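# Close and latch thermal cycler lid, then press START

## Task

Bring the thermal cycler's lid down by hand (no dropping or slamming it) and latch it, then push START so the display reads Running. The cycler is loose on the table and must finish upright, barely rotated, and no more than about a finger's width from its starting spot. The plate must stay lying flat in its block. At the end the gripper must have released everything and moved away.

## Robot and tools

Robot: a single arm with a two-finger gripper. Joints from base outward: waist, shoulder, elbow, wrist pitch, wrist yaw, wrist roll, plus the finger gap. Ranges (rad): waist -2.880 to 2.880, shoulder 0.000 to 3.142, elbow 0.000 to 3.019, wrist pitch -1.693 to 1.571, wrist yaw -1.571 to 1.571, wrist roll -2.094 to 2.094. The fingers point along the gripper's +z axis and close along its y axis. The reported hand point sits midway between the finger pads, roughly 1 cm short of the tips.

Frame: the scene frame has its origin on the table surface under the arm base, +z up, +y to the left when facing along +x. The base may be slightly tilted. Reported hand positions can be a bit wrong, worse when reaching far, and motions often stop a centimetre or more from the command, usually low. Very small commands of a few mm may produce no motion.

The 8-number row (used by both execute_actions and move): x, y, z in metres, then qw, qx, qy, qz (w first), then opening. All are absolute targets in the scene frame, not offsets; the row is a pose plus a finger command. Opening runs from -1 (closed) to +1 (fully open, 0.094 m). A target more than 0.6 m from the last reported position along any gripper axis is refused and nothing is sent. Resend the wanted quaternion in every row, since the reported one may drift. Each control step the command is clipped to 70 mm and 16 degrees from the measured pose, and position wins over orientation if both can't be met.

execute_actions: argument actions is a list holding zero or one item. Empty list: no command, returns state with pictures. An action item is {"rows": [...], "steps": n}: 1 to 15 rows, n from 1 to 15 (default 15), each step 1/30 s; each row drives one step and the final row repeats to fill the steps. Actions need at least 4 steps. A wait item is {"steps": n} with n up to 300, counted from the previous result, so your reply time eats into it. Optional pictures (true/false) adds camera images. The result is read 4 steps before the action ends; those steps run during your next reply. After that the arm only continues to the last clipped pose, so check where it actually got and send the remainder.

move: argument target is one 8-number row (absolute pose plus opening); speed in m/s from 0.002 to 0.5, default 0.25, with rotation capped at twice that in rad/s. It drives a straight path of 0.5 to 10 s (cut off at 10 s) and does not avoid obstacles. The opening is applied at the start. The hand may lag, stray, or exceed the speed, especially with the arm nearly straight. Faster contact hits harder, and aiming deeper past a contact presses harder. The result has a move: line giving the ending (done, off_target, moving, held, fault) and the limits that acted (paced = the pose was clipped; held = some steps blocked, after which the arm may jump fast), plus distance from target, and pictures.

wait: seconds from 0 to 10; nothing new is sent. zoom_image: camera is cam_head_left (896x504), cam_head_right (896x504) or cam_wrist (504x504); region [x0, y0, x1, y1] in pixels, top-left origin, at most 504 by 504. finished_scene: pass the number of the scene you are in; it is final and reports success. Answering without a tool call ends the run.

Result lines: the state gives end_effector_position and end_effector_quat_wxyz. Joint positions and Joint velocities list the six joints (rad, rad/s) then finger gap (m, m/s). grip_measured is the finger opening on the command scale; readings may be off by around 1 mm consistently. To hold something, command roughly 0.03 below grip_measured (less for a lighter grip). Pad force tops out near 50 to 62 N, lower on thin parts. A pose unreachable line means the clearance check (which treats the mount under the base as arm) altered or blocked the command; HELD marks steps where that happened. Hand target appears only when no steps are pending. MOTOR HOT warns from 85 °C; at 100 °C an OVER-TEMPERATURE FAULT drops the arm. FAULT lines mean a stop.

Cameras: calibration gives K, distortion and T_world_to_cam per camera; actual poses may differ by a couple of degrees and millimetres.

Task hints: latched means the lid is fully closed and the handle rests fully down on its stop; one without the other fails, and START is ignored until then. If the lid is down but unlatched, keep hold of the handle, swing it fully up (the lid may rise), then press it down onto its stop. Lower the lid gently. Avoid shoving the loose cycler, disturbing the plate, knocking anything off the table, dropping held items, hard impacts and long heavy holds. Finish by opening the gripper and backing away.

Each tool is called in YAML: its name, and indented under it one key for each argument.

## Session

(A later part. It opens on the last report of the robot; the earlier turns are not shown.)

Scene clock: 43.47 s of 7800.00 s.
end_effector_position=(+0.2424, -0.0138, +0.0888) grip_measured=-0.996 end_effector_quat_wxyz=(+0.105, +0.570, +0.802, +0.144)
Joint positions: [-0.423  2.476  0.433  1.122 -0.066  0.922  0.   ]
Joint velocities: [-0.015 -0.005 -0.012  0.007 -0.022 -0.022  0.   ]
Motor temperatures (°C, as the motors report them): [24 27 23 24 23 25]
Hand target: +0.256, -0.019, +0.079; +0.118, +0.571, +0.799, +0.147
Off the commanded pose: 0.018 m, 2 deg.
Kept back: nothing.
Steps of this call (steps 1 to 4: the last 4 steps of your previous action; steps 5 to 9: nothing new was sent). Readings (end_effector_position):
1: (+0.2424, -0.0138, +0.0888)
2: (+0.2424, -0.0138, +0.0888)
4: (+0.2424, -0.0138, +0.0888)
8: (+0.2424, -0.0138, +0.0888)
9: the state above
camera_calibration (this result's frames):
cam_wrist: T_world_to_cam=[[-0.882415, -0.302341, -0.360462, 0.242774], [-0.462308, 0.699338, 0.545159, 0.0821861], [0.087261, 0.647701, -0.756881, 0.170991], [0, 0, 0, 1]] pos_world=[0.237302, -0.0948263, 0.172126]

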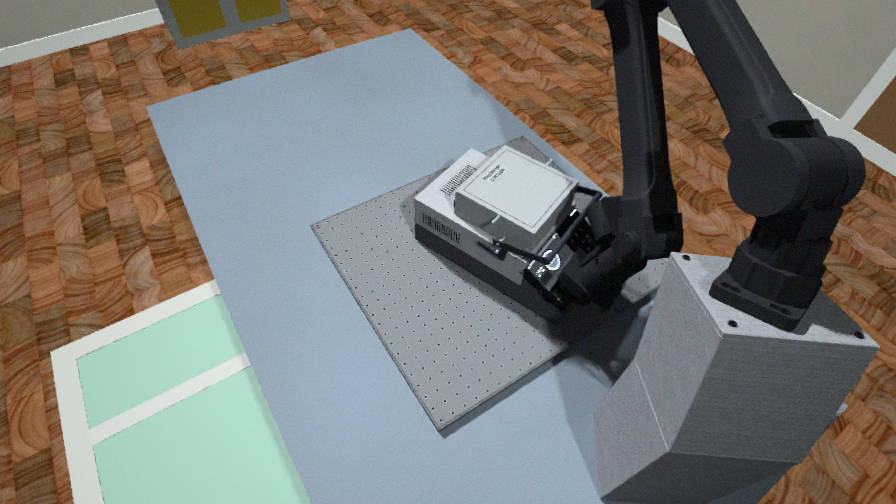

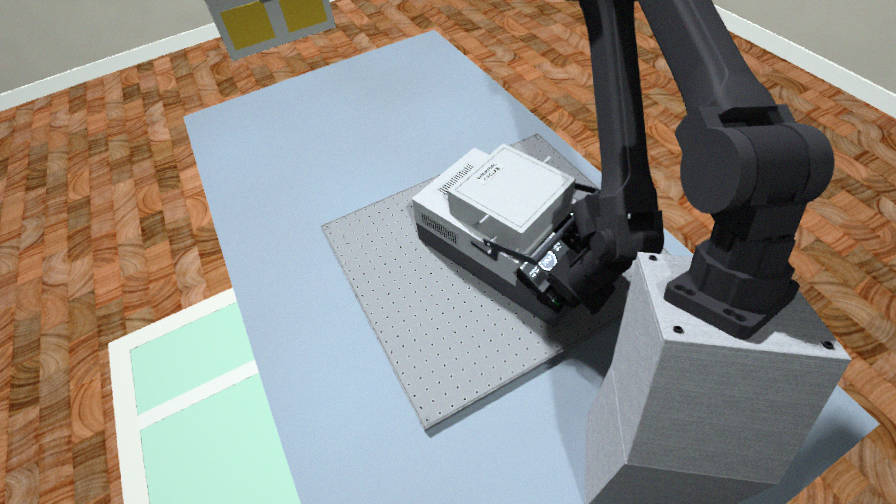

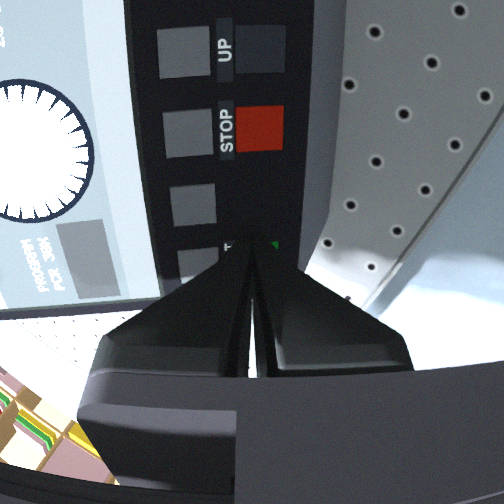

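execute_actions:
  actions: []

Scene clock: 43.87 s of 7800.00 s.
end_effector_position=(+0.2424, -0.0138, +0.0888) grip_measured=-0.996 end_effector_quat_wxyz=(+0.105, +0.570, +0.802, +0.144)
Joint positions: [-0.423  2.476  0.433  1.122 -0.066  0.922  0.   ]
Joint velocities: [-0.005  0.005 -0.002 -0.007 -0.081 -0.066 -0.002]
Motor temperatures (°C, as the motors report them): [24 27 23 24 23 25]
Hand target: +0.256, -0.019, +0.079; +0.118, +0.571, +0.799, +0.147
Off the commanded pose: 0.018 m, 2 deg.
Kept back: nothing.
Steps of this call (steps 1 to 12: nothing new was sent). Readings (end_effector_position):
1: (+0.2424, -0.0138, +0.0888)
2: (+0.2424, -0.0138, +0.0888)
4: (+0.2424, -0.0138, +0.0888)
8: (+0.2424, -0.0138, +0.0888)
12: the state above
camera_calibration (this result's frames):
cam_wrist: T_world_to_cam=[[-0.882415, -0.302341, -0.360462, 0.242774], [-0.462308, 0.699338, 0.545159, 0.0821861], [0.087261, 0.647701, -0.756881, 0.170991], [0, 0, 0, 1]] pos_world=[0.237302, -0.0948263, 0.172126]

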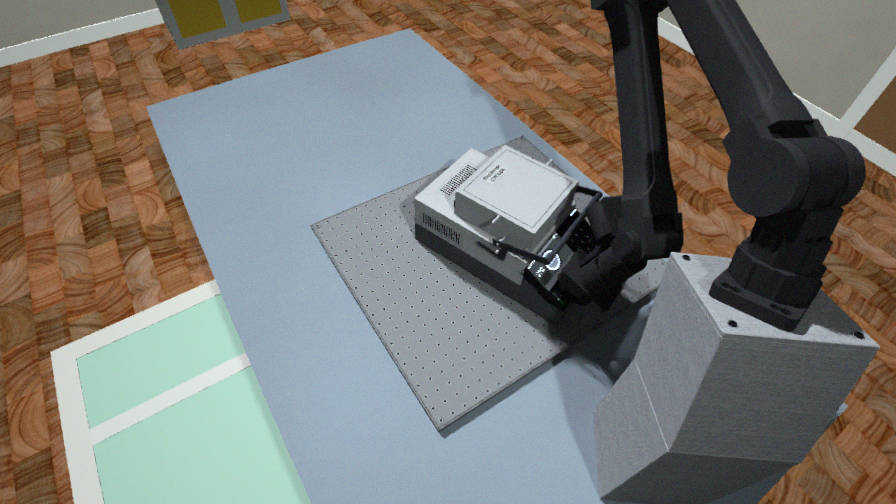

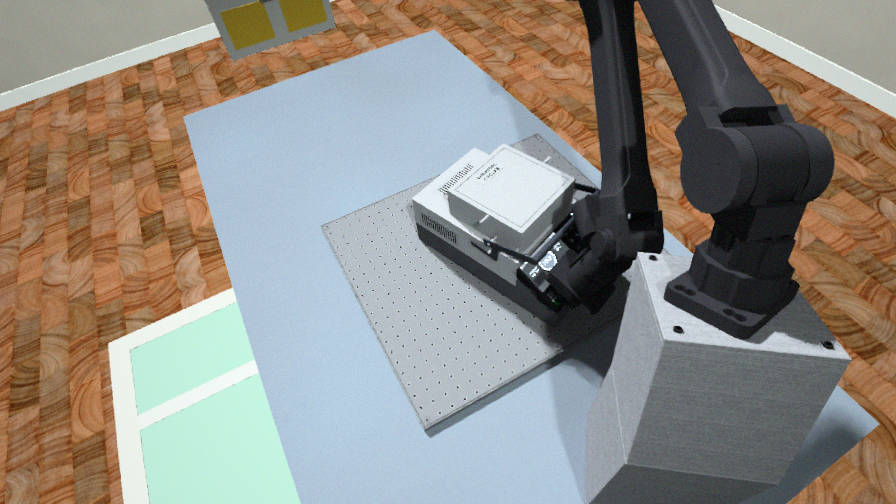

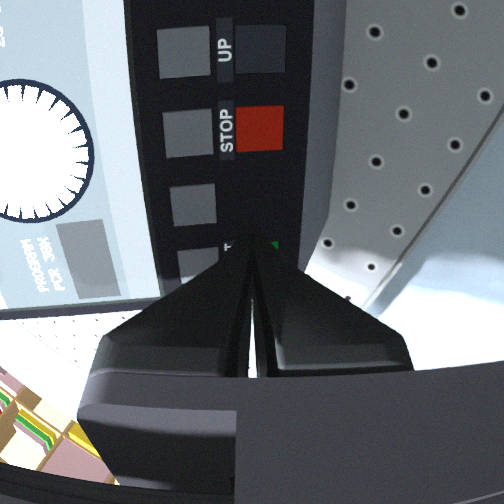

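execute_actions:
  actions:
    - {"rows":[[0.255,-0.018,0.078,0.116,0.571,0.799,0.147,-1],[0.2545,-0.0175,0.0775,0.114,0.571,0.8,0.146,-1],[0.254,-0.017,0.077,0.112,0.571,0.8,0.146,-1],[0.2535,-0.0165,0.0765,0.110,0.571,0.8,0.145,-1],[0.253,-0.016,0.076,0.108,0.571,0.801,0.145,-1],[0.2525,-0.0155,0.0755,0.106,0.571,0.801,0.144,-1]],"steps":15}
  pictures: true

Scene clock: 44.53 s of 7800.00 s.
end_effector_position=(+0.2421, -0.0137, +0.0885) grip_measured=-0.996 end_effector_quat_wxyz=(+0.102, +0.571, +0.802, +0.143)
Joint positions: [-0.423  2.471  0.434  1.108 -0.066  0.922  0.   ]
Joint velocities: [-0.005 -0.005 -0.002 -0.012 -0.037  0.007  0.001]
Motor temperatures (°C, as the motors report them): [24 27 23 24 23 25]
Steps of this call (steps 1 to 9: nothing new was sent; steps 10 to 20: the first 11 steps of this action). Readings (end_effector_position):
10: (+0.2424, -0.0138, +0.0888)
11: (+0.2422, -0.0137, +0.0887)
13: (+0.2420, -0.0137, +0.0885)
17: (+0.2421, -0.0137, +0.0884)
20: the state above
camera_calibration (this result's frames):
cam_wrist: T_world_to_cam=[[-0.884541, -0.302518, -0.355064, 0.242502], [-0.459306, 0.697676, 0.549806, 0.0809627], [0.0813933, 0.649409, -0.756071, 0.172086], [0, 0, 0, 1]] pos_world=[0.237683, -0.094879, 0.1717]

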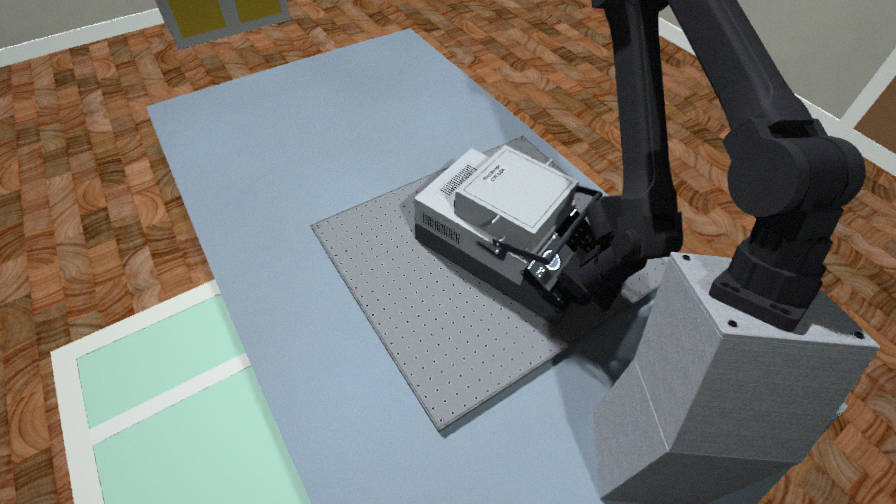

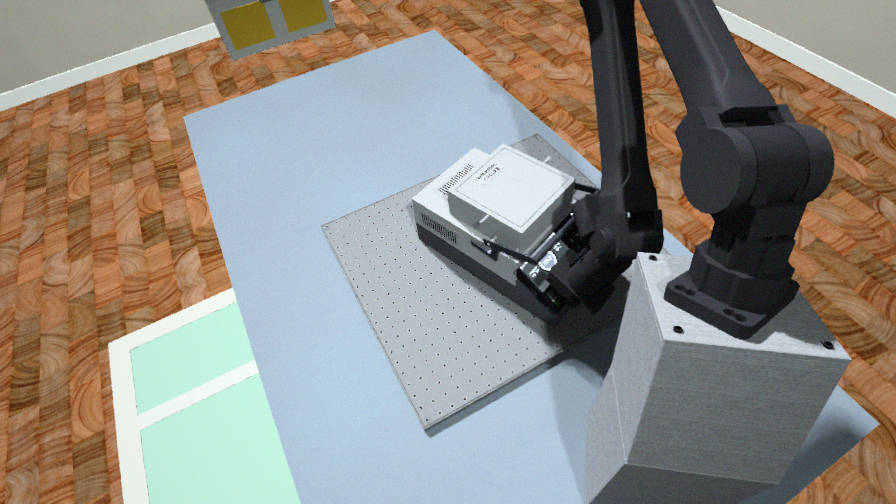

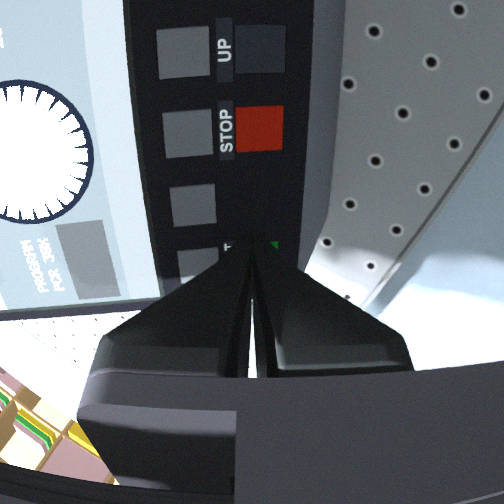

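execute_actions:
  actions:
    - {"rows":[[0.2515,-0.015,0.075,0.105,0.571,0.801,0.144,-1],[0.2505,-0.0143,0.0745,0.104,0.571,0.801,0.144,-1],[0.2495,-0.0136,0.074,0.103,0.571,0.802,0.143,-1],[0.2485,-0.013,0.0735,0.102,0.572,0.802,0.143,-1],[0.2475,-0.0123,0.073,0.101,0.572,0.802,0.142,-1],[0.2465,-0.0116,0.073,0.100,0.572,0.802,0.142,-1]],"steps":15}
  pictures: true

Scene clock: 45.03 s of 7800.00 s.
end_effector_position=(+0.2421, -0.0137, +0.0885) grip_measured=-0.996 end_effector_quat_wxyz=(+0.102, +0.571, +0.802, +0.143)
Joint positions: [-0.423  2.471  0.434  1.108 -0.066  0.922  0.   ]
Joint velocities: [-0.005 -0.005 -0.022  0.002  0.037  0.007 -0.   ]
Motor temperatures (°C, as the motors report them): [24 27 23 24 23 25]
Off your previous action's commanded pose: 0.017 m, 1 deg at its last step (step 4 of this call).
Steps of this call (steps 1 to 4: the last 4 steps of your previous action; steps 5 to 15: the first 11 steps of this action). Readings (end_effector_position):
5: (+0.2421, -0.0137, +0.0885)
6: (+0.2421, -0.0137, +0.0885)
8: (+0.2421, -0.0137, +0.0885)
12: (+0.2421, -0.0137, +0.0885)
15: the state above
camera_calibration (this result's frames):
cam_wrist: T_world_to_cam=[[-0.884617, -0.302547, -0.354849, 0.242462], [-0.459165, 0.697914, 0.549622, 0.0809902], [0.0813675, 0.649139, -0.756305, 0.172141], [0, 0, 0, 1]] pos_world=[0.237667, -0.0949113, 0.171714]

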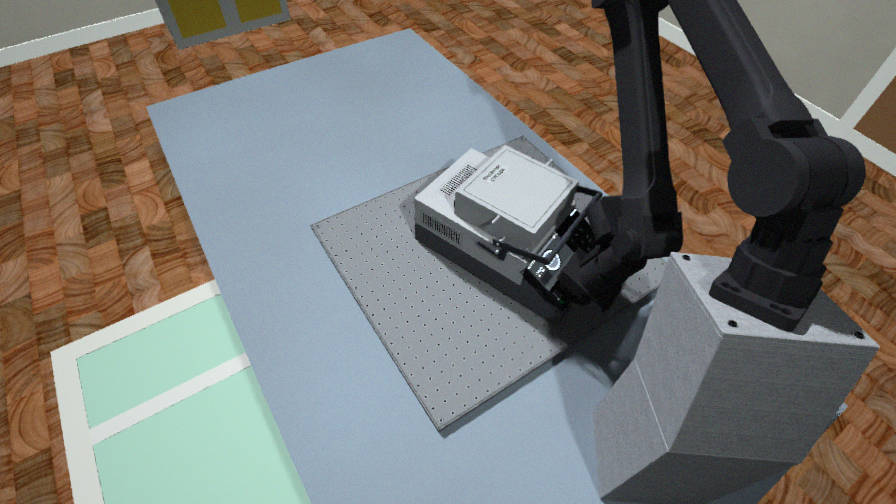

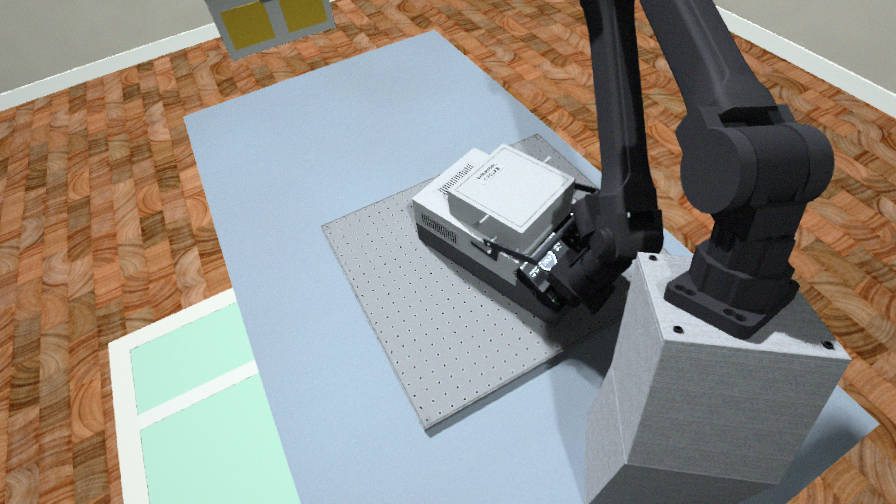

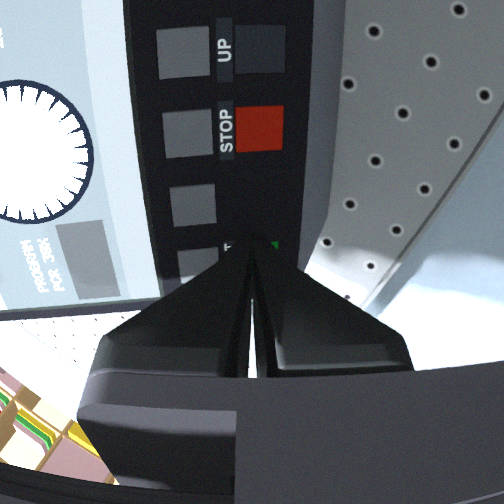

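execute_actions:
  actions:
    - {"rows":[[0.2455,-0.0112,0.073,0.1,0.572,0.802,0.142,-1],[0.2445,-0.0108,0.073,0.1,0.572,0.802,0.142,-1],[0.2435,-0.0104,0.073,0.1,0.572,0.802,0.142,-1],[0.2425,-0.010,0.073,0.1,0.572,0.802,0.142,-1],[0.2415,-0.0096,0.073,0.1,0.572,0.802,0.142,-1],[0.2405,-0.0092,0.073,0.100,0.572,0.802,0.142,-1]],"steps":15}

Scene clock: 45.53 s of 7800.00 s.
end_effector_position=(+0.2421, -0.0137, +0.0881) grip_measured=-0.996 end_effector_quat_wxyz=(+0.107, +0.571, +0.801, +0.145)
Joint positions: [-0.423  2.483  0.434  1.133 -0.066  0.923  0.   ]
Joint velocities: [-0.005 -0.005 -0.032 -0.012 -0.007 -0.022 -0.001]
Motor temperatures (°C, as the motors report them): [24 27 23 24 23 25]
Off your previous action's commanded pose: 0.016 m, 0 deg at its last step (step 4 of this call).
Steps of this call (steps 1 to 4: the last 4 steps of your previous action; steps 5 to 15: the first 11 steps of this action). Readings (end_effector_position):
5: (+0.2421, -0.0137, +0.0885)
6: (+0.2419, -0.0137, +0.0884)
8: (+0.2420, -0.0137, +0.0883)
12: (+0.2421, -0.0137, +0.0880)
15: the state above

execute_actions:
  actions:
    - {"rows":[[0.239,-0.0095,0.077,0.101,0.572,0.802,0.142,-1],[0.237,-0.0095,0.081,0.101,0.572,0.802,0.142,-1],[0.235,-0.0095,0.085,0.101,0.572,0.802,0.142,-1],[0.233,-0.0095,0.089,0.101,0.572,0.802,0.142,-1],[0.231,-0.0095,0.093,0.101,0.572,0.802,0.142,-1],[0.229,-0.0095,0.097,0.101,0.572,0.802,0.142,-1],[0.227,-0.0095,0.1,0.101,0.572,0.802,0.142,-1],[0.225,-0.0095,0.103,0.101,0.572,0.802,0.142,-1],[0.223,-0.0095,0.106,0.101,0.572,0.802,0.142,-1],[0.221,-0.0095,0.108,0.101,0.572,0.802,0.142,-1]],"steps":15}

execute_actions:
  actions:
    - {"steps":12}
  pictures: true

Scene clock: 46.07 s of 7800.00 s.
end_effector_position=(+0.2401, -0.0145, +0.0955) grip_measured=-0.996 end_effector_quat_wxyz=(+0.116, +0.570, +0.800, +0.147)
Joint positions: [-0.423  2.485  0.412  1.174 -0.064  0.923  0.   ]
Joint velocities: [ 0.005 -0.005 -0.159  0.149  0.022  0.037 -0.   ]
Motor temperatures (°C, as the motors report them): [24 27 23 24 23 25]
Off your previous action's commanded pose: 0.016 m, 1 deg at its last step (step 4 of this call).
Steps of this call (steps 1 to 4: the last 4 steps of your previous action; step 5: nothing new was sent; steps 6 to 16: the first 11 steps of this action). Readings (end_effector_position):
6: (+0.2420, -0.0137, +0.0884)
7: (+0.2419, -0.0137, +0.0885)
9: (+0.2416, -0.0137, +0.0889)
13: (+0.2419, -0.0144, +0.0911)
16: the state above

Scene clock: 46.47 s of 7800.00 s.
end_effector_position=(+0.2341, -0.0133, +0.1000) grip_measured=-0.996 end_effector_quat_wxyz=(+0.112, +0.571, +0.800, +0.146)
Joint positions: [-0.423  2.485  0.394  1.184 -0.064  0.923  0.   ]
Joint velocities: [-0.005 -0.005  0.002 -0.017 -0.037  0.007  0.   ]
Motor temperatures (°C, as the motors report them): [24 27 23 24 23 25]
Hand target: +0.221, -0.009, +0.107; +0.101, +0.572, +0.802, +0.142
Off the commanded pose: 0.016 m, 1 deg.
Kept back: nothing.
Steps of this call (steps 1 to 4: the last 4 steps of your previous action; steps 5 to 12: nothing new was sent). Readings (end_effector_position):
1: (+0.2380, -0.0141, +0.0971)
2: (+0.2364, -0.0138, +0.0982)
4: (+0.2341, -0.0133, +0.0996)
8: (+0.2341, -0.0133, +0.1000)
12: the state above
camera_calibration (this result's frames):
cam_wrist: T_world_to_cam=[[-0.878582, -0.301439, -0.370444, 0.239815], [-0.46709, 0.7041, 0.534856, 0.0741026], [0.099603, 0.642945, -0.759408, 0.17724], [0, 0, 0, 1]] pos_world=[0.227656, -0.0938417, 0.183801]

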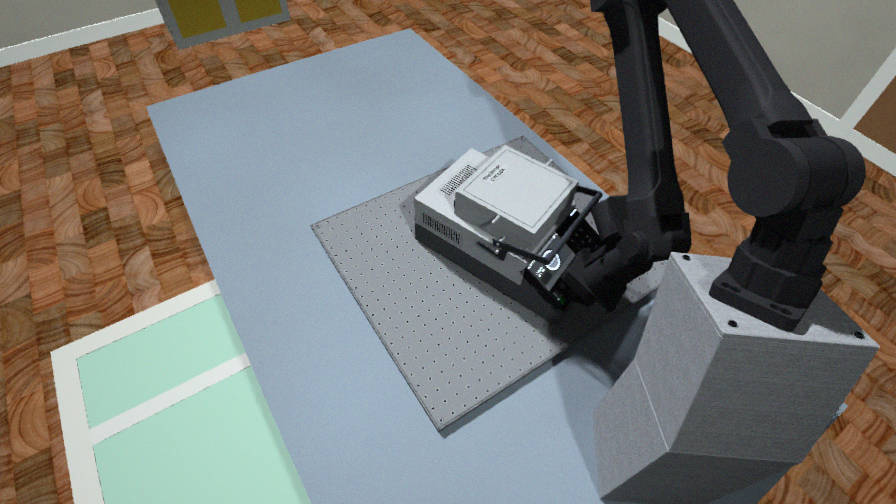

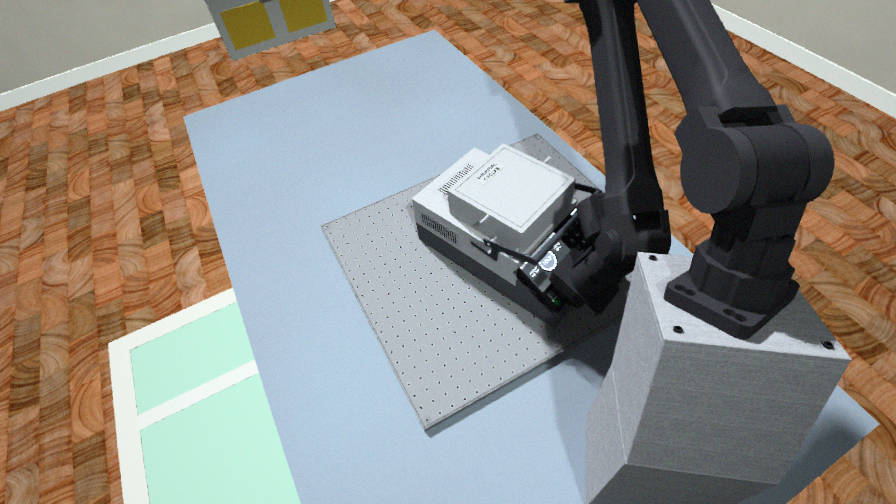

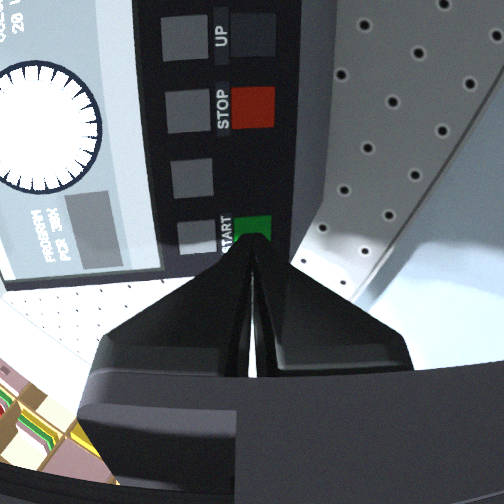

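execute_actions:
  actions:
    - {"rows":[[0.223,-0.010,0.106,0.103,0.572,0.802,0.143,-1],[0.225,-0.0105,0.1045,0.105,0.572,0.801,0.144,-1],[0.227,-0.011,0.103,0.107,0.571,0.801,0.144,-1],[0.229,-0.0115,0.1015,0.109,0.571,0.801,0.145,-1],[0.231,-0.012,0.100,0.110,0.571,0.800,0.145,-1],[0.232,-0.012,0.0985,0.110,0.571,0.800,0.145,-1],[0.233,-0.012,0.097,0.110,0.571,0.800,0.145,-1],[0.234,-0.012,0.0955,0.110,0.571,0.800,0.145,-1],[0.235,-0.012,0.094,0.110,0.571,0.800,0.145,-1]],"steps":15}

execute_actions:
  actions:
    - {"steps":10}

Scene clock: 47.03 s of 7800.00 s.
end_effector_position=(+0.2376, -0.0141, +0.0981) grip_measured=-0.996 end_effector_quat_wxyz=(+0.115, +0.570, +0.800, +0.147)
Joint positions: [-0.423  2.485  0.403  1.183 -0.064  0.923  0.   ]
Joint velocities: [-0.005 -0.005  0.061  0.002 -0.066  0.037  0.   ]
Motor temperatures (°C, as the motors report them): [24 27 23 24 23 24]
Steps of this call (steps 1 to 6: nothing new was sent; steps 7 to 17: the first 11 steps of this action). Readings (end_effector_position):
7: (+0.2341, -0.0133, +0.1000)
8: (+0.2341, -0.0133, +0.1000)
10: (+0.2341, -0.0133, +0.1000)
14: (+0.2345, -0.0134, +0.0999)
17: the state above

Scene clock: 47.37 s of 7800.00 s.
end_effector_position=(+0.2397, -0.0146, +0.0971) grip_measured=-0.996 end_effector_quat_wxyz=(+0.117, +0.570, +0.800, +0.147)
Joint positions: [-0.423  2.485  0.407  1.183 -0.064  0.923  0.   ]
Joint velocities: [-0.005 -0.005 -0.002 -0.007  0.095  0.022 -0.   ]
Motor temperatures (°C, as the motors report them): [24 27 23 24 23 24]
Hand target: +0.235, -0.012, +0.094; +0.110, +0.571, +0.800, +0.145
Off the commanded pose: 0.006 m, 1 deg.
Kept back: nothing.
Steps of this call (steps 1 to 4: the last 4 steps of your previous action; steps 5 to 10: nothing new was sent). Readings (end_effector_position):
1: (+0.2387, -0.0144, +0.0976)
2: (+0.2394, -0.0145, +0.0973)
4: (+0.2398, -0.0146, +0.0971)
8: (+0.2398, -0.0146, +0.0971)
10: the state above

execute_actions:
  actions:
    - {"rows":[[0.2335,-0.0114,0.0935,0.107,0.571,0.801,0.144,-1],[0.232,-0.0108,0.093,0.104,0.572,0.801,0.143,-1],[0.2305,-0.0102,0.0925,0.101,0.572,0.802,0.142,-1],[0.229,-0.0096,0.092,0.098,0.572,0.802,0.141,-1],[0.2275,-0.009,0.0916,0.095,0.573,0.803,0.140,-1],[0.226,-0.0085,0.0912,0.092,0.573,0.803,0.139,-1],[0.2245,-0.008,0.0908,0.089,0.573,0.803,0.138,-1],[0.223,-0.0074,0.0903,0.086,0.574,0.804,0.137,-1]],"steps":15}

execute_actions:
  actions:
    - {"steps":10}

Scene clock: 47.97 s of 7800.00 s.
end_effector_position=(+0.2280, -0.0106, +0.0933) grip_measured=-0.996 end_effector_quat_wxyz=(+0.094, +0.572, +0.803, +0.140)
Joint positions: [-0.423  2.489  0.407  1.138 -0.063  0.923  0.   ]
Joint velocities: [-0.005  0.005 -0.022 -0.056 -0.037  0.022  0.002]
Motor temperatures (°C, as the motors report them): [24 27 23 24 23 24]
Steps of this call (steps 1 to 7: nothing new was sent; steps 8 to 18: the first 11 steps of this action). Readings (end_effector_position):
8: (+0.2395, -0.0145, +0.0970)
9: (+0.2389, -0.0143, +0.0968)
11: (+0.2368, -0.0136, +0.0961)
15: (+0.2312, -0.0116, +0.0943)
18: the state above

Scene clock: 48.30 s of 7800.00 s.
end_effector_position=(+0.2270, -0.0103, +0.0929) grip_measured=-0.996 end_effector_quat_wxyz=(+0.093, +0.572, +0.803, +0.139)
Joint positions: [-0.423  2.491  0.407  1.136 -0.063  0.923  0.   ]
Joint velocities: [ 0.015 -0.005 -0.012 -0.007 -0.022 -0.037 -0.001]
Motor temperatures (°C, as the motors report them): [24 27 23 24 23 24]
Hand target: +0.223, -0.007, +0.090; +0.086, +0.573, +0.803, +0.136
Off the commanded pose: 0.006 m, 1 deg.
Kept back: nothing.
Steps of this call (steps 1 to 4: the last 4 steps of your previous action; steps 5 to 10: nothing new was sent). Readings (end_effector_position):
1: (+0.2274, -0.0104, +0.0931)
2: (+0.2271, -0.0103, +0.0930)
4: (+0.2270, -0.0103, +0.0929)
8: (+0.2270, -0.0103, +0.0929)
10: the state above

execute_actions:
  actions:
    - {"rows":[[0.225,-0.0079,0.0892,0.088,0.574,0.804,0.1375,-1],[0.227,-0.0083,0.0882,0.090,0.573,0.803,0.138,-1],[0.229,-0.0088,0.0871,0.092,0.573,0.803,0.139,-1],[0.231,-0.0092,0.0861,0.094,0.573,0.803,0.1395,-1],[0.233,-0.0097,0.085,0.096,0.573,0.803,0.140,-1],[0.235,-0.0102,0.084,0.098,0.572,0.802,0.141,-1],[0.237,-0.0106,0.083,0.100,0.572,0.802,0.1415,-1],[0.239,-0.0111,0.082,0.102,0.572,0.802,0.142,-1],[0.241,-0.0116,0.081,0.104,0.572,0.802,0.143,-1],[0.243,-0.0121,0.080,0.106,0.571,0.801,0.1435,-1],[0.245,-0.0126,0.079,0.108,0.571,0.801,0.144,-1]],"steps":15}

execute_actions:
  actions:
    - {"steps":12}
  pictures: true

Scene clock: 48.90 s of 7800.00 s.
end_effector_position=(+0.2384, -0.0129, +0.0871) grip_measured=-0.996 end_effector_quat_wxyz=(+0.104, +0.572, +0.801, +0.142)
Joint positions: [-0.423  2.491  0.433  1.133 -0.063  0.924  0.   ]
Joint velocities: [-0.015 -0.005 -0.002 -0.002 -0.007  0.037  0.   ]
Motor temperatures (°C, as the motors report them): [24 27 23 24 23 24]
Steps of this call (steps 1 to 7: nothing new was sent; steps 8 to 18: the first 11 steps of this action). Readings (end_effector_position):
8: (+0.2270, -0.0103, +0.0929)
9: (+0.2274, -0.0104, +0.0928)
11: (+0.2296, -0.0109, +0.0915)
15: (+0.2382, -0.0129, +0.0873)
18: the state above

Scene clock: 49.30 s of 7800.00 s.
end_effector_position=(+0.2384, -0.0129, +0.0871) grip_measured=-0.996 end_effector_quat_wxyz=(+0.104, +0.572, +0.801, +0.142)
Joint positions: [-0.423  2.491  0.433  1.133 -0.063  0.924  0.   ]
Joint velocities: [-0.005  0.005 -0.002 -0.012 -0.037 -0.037 -0.002]
Motor temperatures (°C, as the motors report them): [24 27 23 24 23 24]
Hand target: +0.245, -0.013, +0.080; +0.108, +0.571, +0.801, +0.144
Off the commanded pose: 0.010 m, 1 deg.
Kept back: nothing.
Steps of this call (steps 1 to 4: the last 4 steps of your previous action; steps 5 to 12: nothing new was sent). Readings (end_effector_position):
1: (+0.2384, -0.0129, +0.0871)
2: (+0.2384, -0.0129, +0.0871)
4: (+0.2384, -0.0129, +0.0871)
8: (+0.2384, -0.0129, +0.0871)
12: the state above
camera_calibration (this result's frames):
cam_wrist: T_world_to_cam=[[-0.88473, -0.300879, -0.355985, 0.239148], [-0.458242, 0.701165, 0.546243, 0.079647], [0.0852511, 0.646405, -0.758217, 0.170076], [0, 0, 0, 1]] pos_world=[0.23358, -0.0938291, 0.170581]

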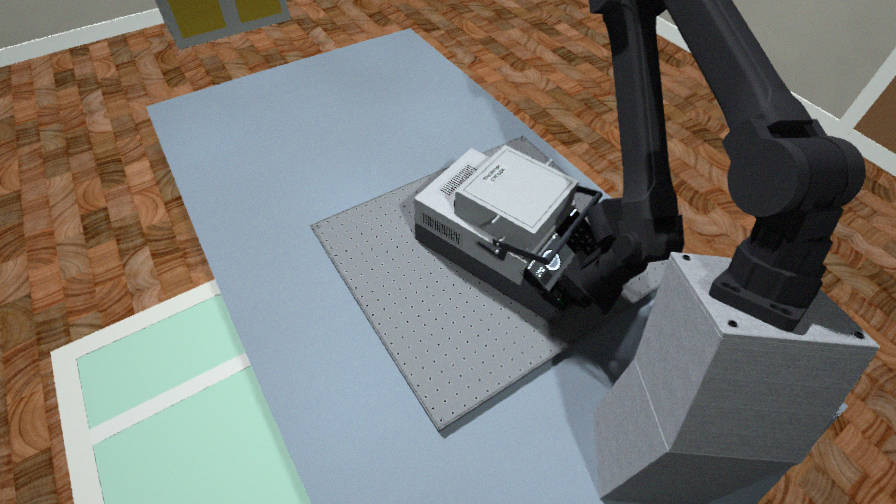

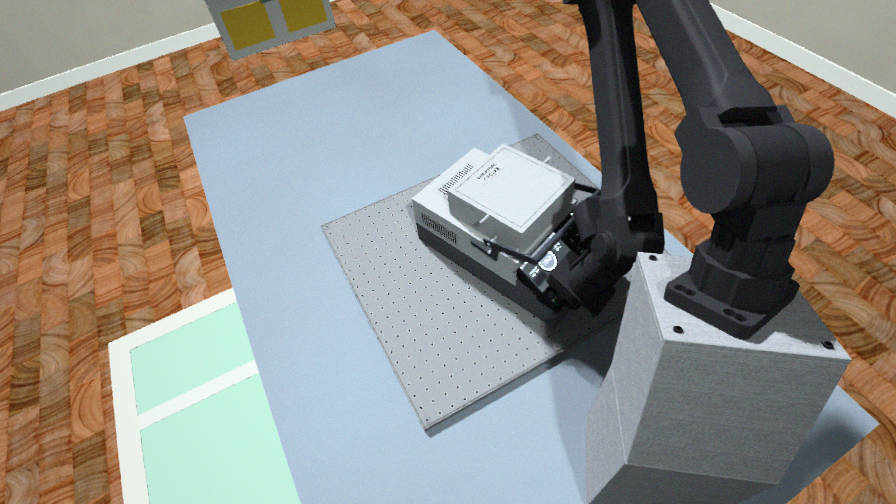

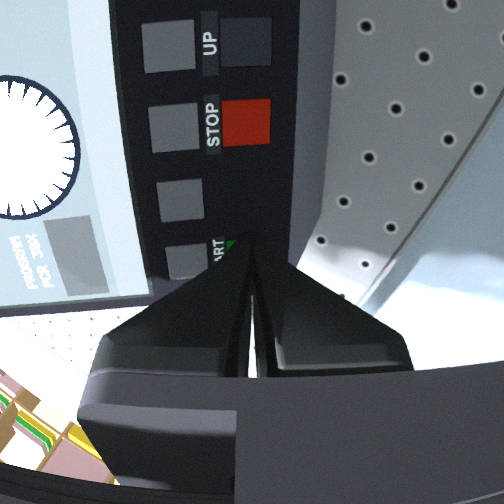

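execute_actions:
  actions:
    - {"rows":[[0.247,-0.0133,0.079,0.111,0.571,0.801,0.145,-1],[0.249,-0.014,0.079,0.114,0.570,0.8,0.146,-1],[0.251,-0.0147,0.079,0.117,0.570,0.8,0.147,-1],[0.253,-0.0153,0.0785,0.1195,0.570,0.8,0.148,-1],[0.255,-0.0159,0.078,0.122,0.569,0.799,0.1485,-1],[0.257,-0.0165,0.0773,0.124,0.569,0.799,0.149,-1],[0.259,-0.017,0.0766,0.126,0.569,0.799,0.150,-1],[0.261,-0.0175,0.076,0.128,0.569,0.799,0.1505,-1],[0.263,-0.018,0.0753,0.130,0.568,0.798,0.151,-1]],"steps":15}

execute_actions:
  actions:
    - {"steps":10}
  pictures: true

Scene clock: 49.90 s of 7800.00 s.
end_effector_position=(+0.2392, -0.0131, +0.0868) grip_measured=-0.996 end_effector_quat_wxyz=(+0.104, +0.572, +0.801, +0.142)
Joint positions: [-0.423  2.491  0.434  1.133 -0.063  0.924  0.   ]
Joint velocities: [-0.005 -0.015 -0.002 -0.007 -0.022 -0.037  0.   ]
Motor temperatures (°C, as the motors report them): [24 27 23 24 23 24]
Steps of this call (steps 1 to 7: nothing new was sent; steps 8 to 18: the first 11 steps of this action). Readings (end_effector_position):
8: (+0.2384, -0.0129, +0.0871)
9: (+0.2384, -0.0129, +0.0871)
11: (+0.2386, -0.0130, +0.0870)
15: (+0.2392, -0.0131, +0.0868)
18: the state above

Scene clock: 50.23 s of 7800.00 s.
end_effector_position=(+0.2392, -0.0131, +0.0868) grip_measured=-0.996 end_effector_quat_wxyz=(+0.104, +0.572, +0.801, +0.142)
Joint positions: [-0.423  2.491  0.434  1.133 -0.063  0.924  0.   ]
Joint velocities: [ 0.015 -0.015  0.002 -0.022 -0.081  0.066 -0.   ]
Motor temperatures (°C, as the motors report them): [24 27 23 24 23 24]
Hand target: +0.263, -0.018, +0.077; +0.130, +0.568, +0.798, +0.151
Off the commanded pose: 0.027 m, 3 deg.
Kept back: nothing.
Steps of this call (steps 1 to 4: the last 4 steps of your previous action; steps 5 to 10: nothing new was sent). Readings (end_effector_position):
1: (+0.2392, -0.0131, +0.0868)
2: (+0.2392, -0.0131, +0.0868)
4: (+0.2392, -0.0131, +0.0868)
8: (+0.2392, -0.0131, +0.0868)
10: the state above
camera_calibration (this result's frames):
cam_wrist: T_world_to_cam=[[-0.884284, -0.300841, -0.357123, 0.239613], [-0.45887, 0.701514, 0.545267, 0.0805217], [0.0864885, 0.646044, -0.758384, 0.169593], [0, 0, 0, 1]] pos_world=[0.234167, -0.0939664, 0.170283]

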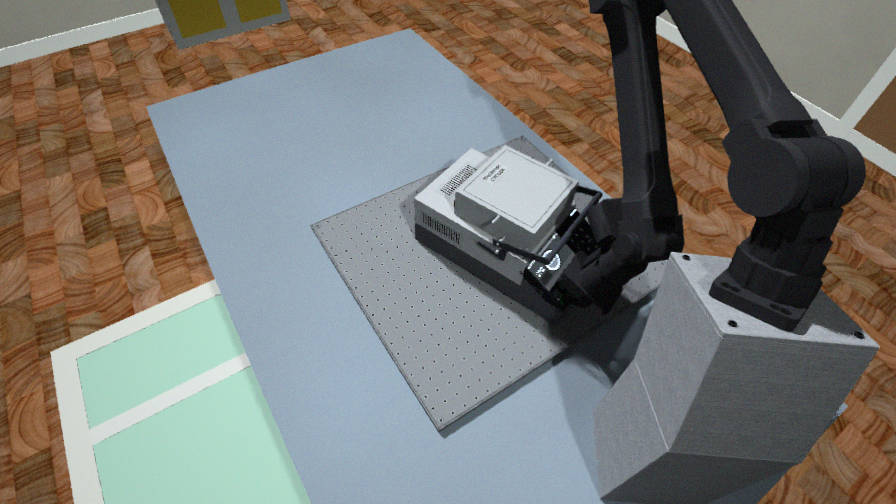

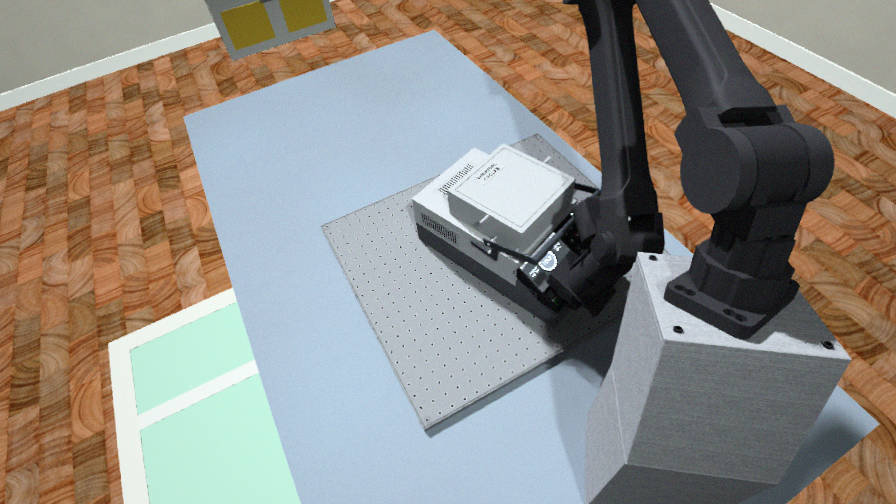

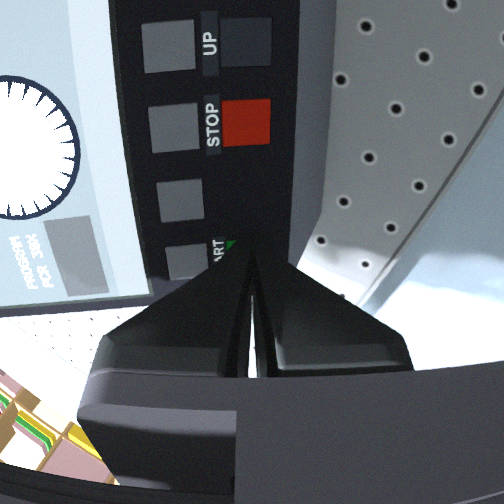

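Push more, downward.

execute_actions:
  actions:
    - {"rows":[[0.265,-0.0185,0.074,0.132,0.568,0.798,0.152,-1],[0.267,-0.019,0.0725,0.134,0.568,0.798,0.152,-1],[0.269,-0.0195,0.071,0.136,0.568,0.797,0.153,-1],[0.271,-0.020,0.0695,0.138,0.567,0.797,0.1535,-1],[0.273,-0.0205,0.068,0.140,0.567,0.797,0.154,-1],[0.275,-0.021,0.0665,0.142,0.567,0.797,0.155,-1],[0.277,-0.0215,0.065,0.144,0.567,0.796,0.1555,-1],[0.279,-0.022,0.0635,0.146,0.566,0.796,0.156,-1]],"steps":15}
  pictures: true

Scene clock: 50.73 s of 7800.00 s.
end_effector_position=(+0.2401, -0.0133, +0.0862) grip_measured=-0.996 end_effector_quat_wxyz=(+0.105, +0.571, +0.801, +0.143)
Joint positions: [-0.423  2.491  0.436  1.133 -0.063  0.923  0.   ]
Joint velocities: [-0.005  0.005  0.027  0.012 -0.051 -0.066 -0.   ]
Motor temperatures (°C, as the motors report them): [24 27 23 24 23 24]
Steps of this call (steps 1 to 4: nothing new was sent; steps 5 to 15: the first 11 steps of this action). Readings (end_effector_position):
5: (+0.2394, -0.0132, +0.0867)
6: (+0.2395, -0.0132, +0.0866)
8: (+0.2399, -0.0133, +0.0864)
12: (+0.2401, -0.0133, +0.0862)
15: the state above
camera_calibration (this result's frames):
cam_wrist: T_world_to_cam=[[-0.883402, -0.301488, -0.358756, 0.240137], [-0.460344, 0.701522, 0.544013, 0.0818131], [0.0876616, 0.645734, -0.758514, 0.168921], [0, 0, 0, 1]] pos_world=[0.234992, -0.094073, 0.169772]

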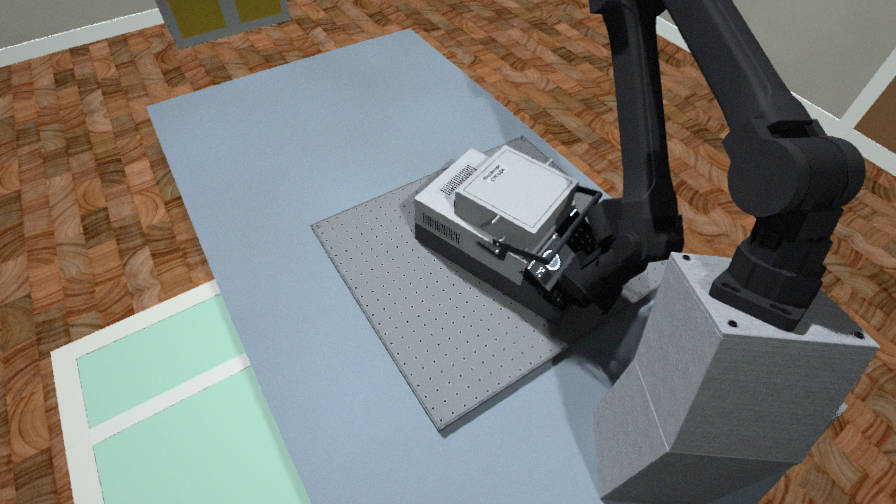

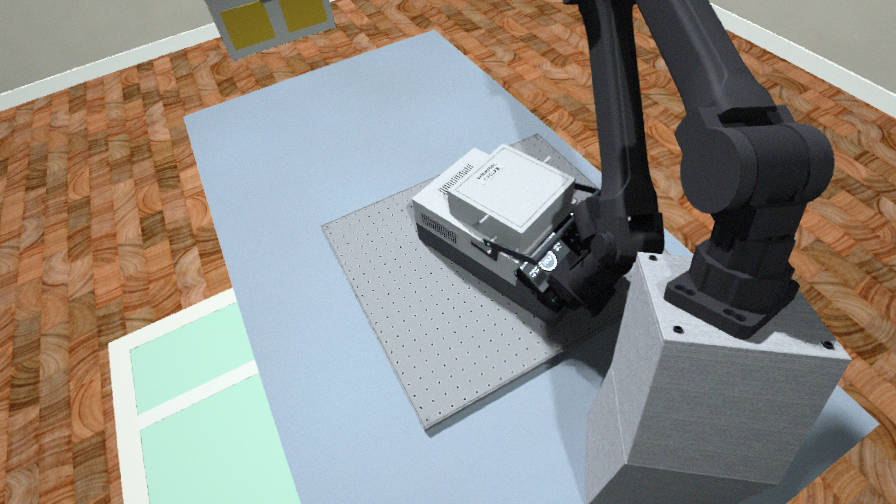

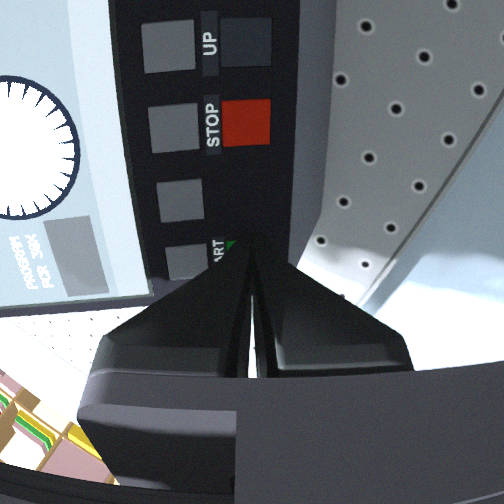

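execute_actions:
  actions:
    - {"steps":10}
  pictures: true

zoom_image:
  camera: "cam_head_left"
  region: [470,170,630,320]

zoom_image:
  camera: "cam_wrist"
  region: [190,200,310,300]

Scene clock: 51.07 s of 7800.00 s.
end_effector_position=(+0.2401, -0.0133, +0.0862) grip_measured=-0.996 end_effector_quat_wxyz=(+0.105, +0.571, +0.801, +0.143)
Joint positions: [-0.423  2.491  0.436  1.133 -0.063  0.923  0.   ]
Joint velocities: [-0.005 -0.005 -0.022  0.007  0.022 -0.007 -0.001]
Motor temperatures (°C, as the motors report them): [24 27 23 24 23 24]
Hand target: +0.279, -0.023, +0.068; +0.146, +0.566, +0.796, +0.156
Off the commanded pose: 0.046 m, 5 deg.
Kept back: nothing.
Steps of this call (steps 1 to 4: the last 4 steps of your previous action; steps 5 to 10: nothing new was sent). Readings (end_effector_position):
1: (+0.2401, -0.0133, +0.0862)
2: (+0.2401, -0.0133, +0.0862)
4: (+0.2401, -0.0133, +0.0862)
8: (+0.2401, -0.0133, +0.0862)
10: the state above
camera_calibration (this result's frames):
cam_wrist: T_world_to_cam=[[-0.883402, -0.301488, -0.358756, 0.240137], [-0.460344, 0.701522, 0.544013, 0.0818131], [0.0876616, 0.645734, -0.758514, 0.168921], [0, 0, 0, 1]] pos_world=[0.234992, -0.094073, 0.169772]

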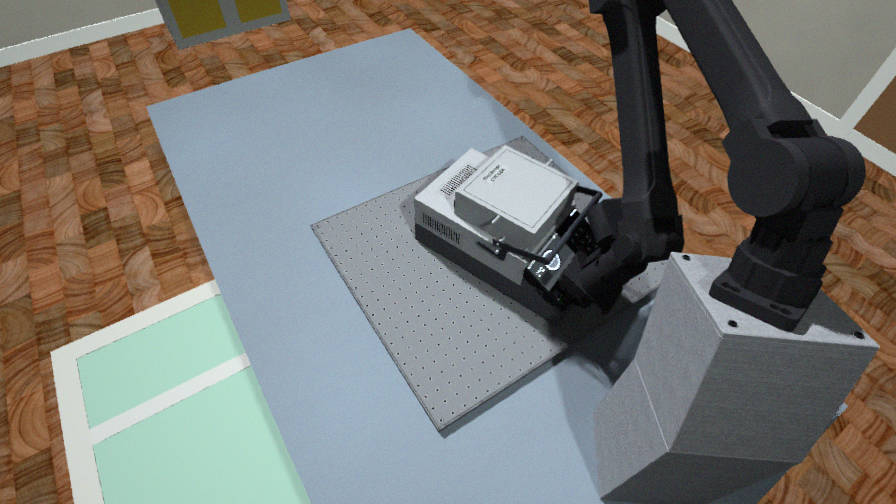

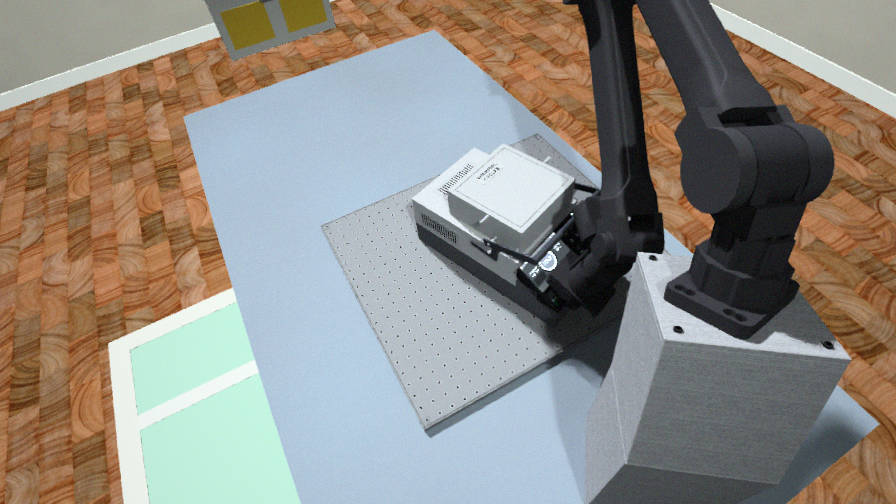

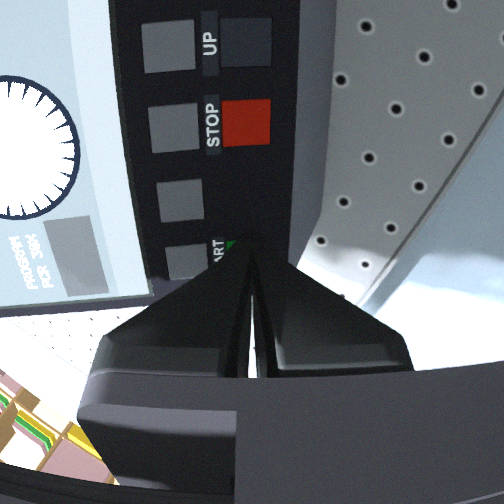

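Region (470, 170, 630, 320) of cam_head_left's 896x504 image, scaled by 3.150, with more detail than that image has; it fills the top 472 rows of this view, and the rest is white.

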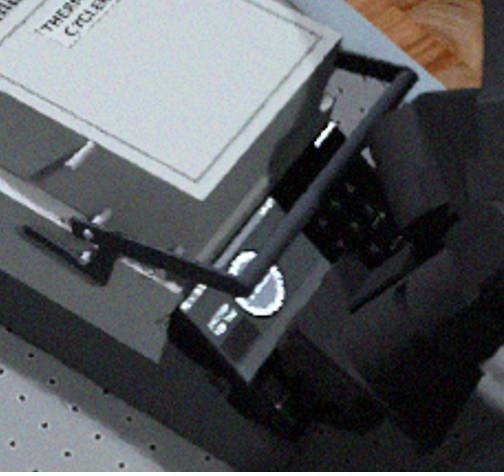

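Region (190, 200, 310, 300) of cam_wrist's 504x504 image, scaled by 4.200, with more detail than that image has.

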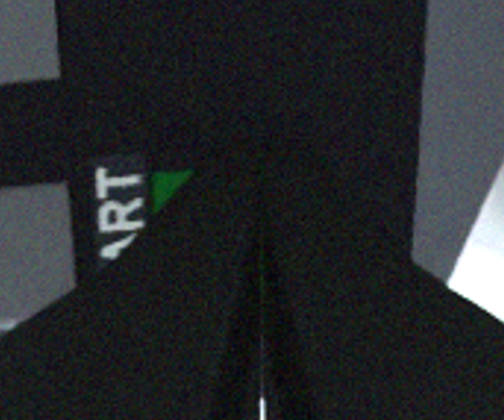

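execute_actions:
  actions:
    - {"rows":[[0.272,-0.021,0.069,0.138,0.567,0.797,0.154,-1],[0.265,-0.019,0.073,0.130,0.568,0.798,0.151,-1],[0.258,-0.0175,0.077,0.123,0.569,0.799,0.149,-1],[0.251,-0.016,0.0805,0.116,0.570,0.800,0.146,-1],[0.244,-0.0143,0.084,0.109,0.571,0.801,0.144,-1],[0.238,-0.0129,0.0872,0.104,0.572,0.801,0.142,-1],[0.234,-0.012,0.0893,0.100,0.572,0.802,0.141,-1],[0.230,-0.011,0.0914,0.0965,0.572,0.802,0.140,-1],[0.227,-0.0103,0.093,0.093,0.572,0.803,0.139,-1],[0.224,-0.0096,0.0946,0.090,0.573,0.803,0.138,-1],[0.221,-0.0089,0.0962,0.0875,0.573,0.803,0.137,-1],[0.218,-0.0082,0.0978,0.085,0.573,0.804,0.1365,-1],[0.216,-0.0077,0.0989,0.083,0.573,0.804,0.136,-1]],"steps":15}

execute_actions:
  actions:
    - {"rows":[[0.216,-0.0067,0.0989,0.083,0.573,0.804,0.136,-1],[0.216,-0.0057,0.0989,0.083,0.573,0.804,0.136,-1],[0.2162,-0.0047,0.0989,0.083,0.573,0.804,0.136,-1],[0.2164,-0.0037,0.0989,0.083,0.573,0.804,0.136,-1],[0.2166,-0.0027,0.0989,0.083,0.573,0.804,0.136,-1]],"steps":15}

Scene clock: 51.83 s of 7800.00 s.
end_effector_position=(+0.2369, -0.0125, +0.0877) grip_measured=-0.996 end_effector_quat_wxyz=(+0.102, +0.571, +0.802, +0.142)
Joint positions: [-0.423  2.491  0.43   1.133 -0.063  0.923  0.   ]
Joint velocities: [ 0.005 -0.015 -0.022  0.007  0.022  0.007 -0.001]
Motor temperatures (°C, as the motors report them): [24 27 23 24 23 24]
Steps of this call (steps 1 to 12: nothing new was sent; steps 13 to 23: the first 11 steps of this action). Readings (end_effector_position):
13: (+0.2401, -0.0133, +0.0862)
14: (+0.2398, -0.0132, +0.0864)
16: (+0.2390, -0.0130, +0.0867)
20: (+0.2378, -0.0127, +0.0873)
23: the state above

Scene clock: 52.33 s of 7800.00 s.
end_effector_position=(+0.2322, -0.0095, +0.0908) grip_measured=-0.996 end_effector_quat_wxyz=(+0.098, +0.573, +0.802, +0.139)
Joint positions: [-0.413  2.491  0.417  1.136 -0.054  0.934  0.   ]
Joint velocities: [ 0.015 -0.005  0.012 -0.007  0.007 -0.007 -0.001]
Motor temperatures (°C, as the motors report them): [24 27 23 24 23 24]
Off your previous action's commanded pose: 0.021 m, 2 deg at its last step (step 4 of this call).
Steps of this call (steps 1 to 4: the last 4 steps of your previous action; steps 5 to 15: the first 11 steps of this action). Readings (end_effector_position):
5: (+0.2327, -0.0115, +0.0896)
6: (+0.2318, -0.0114, +0.0900)
8: (+0.2310, -0.0117, +0.0903)
12: (+0.2318, -0.0106, +0.0906)
15: the state above


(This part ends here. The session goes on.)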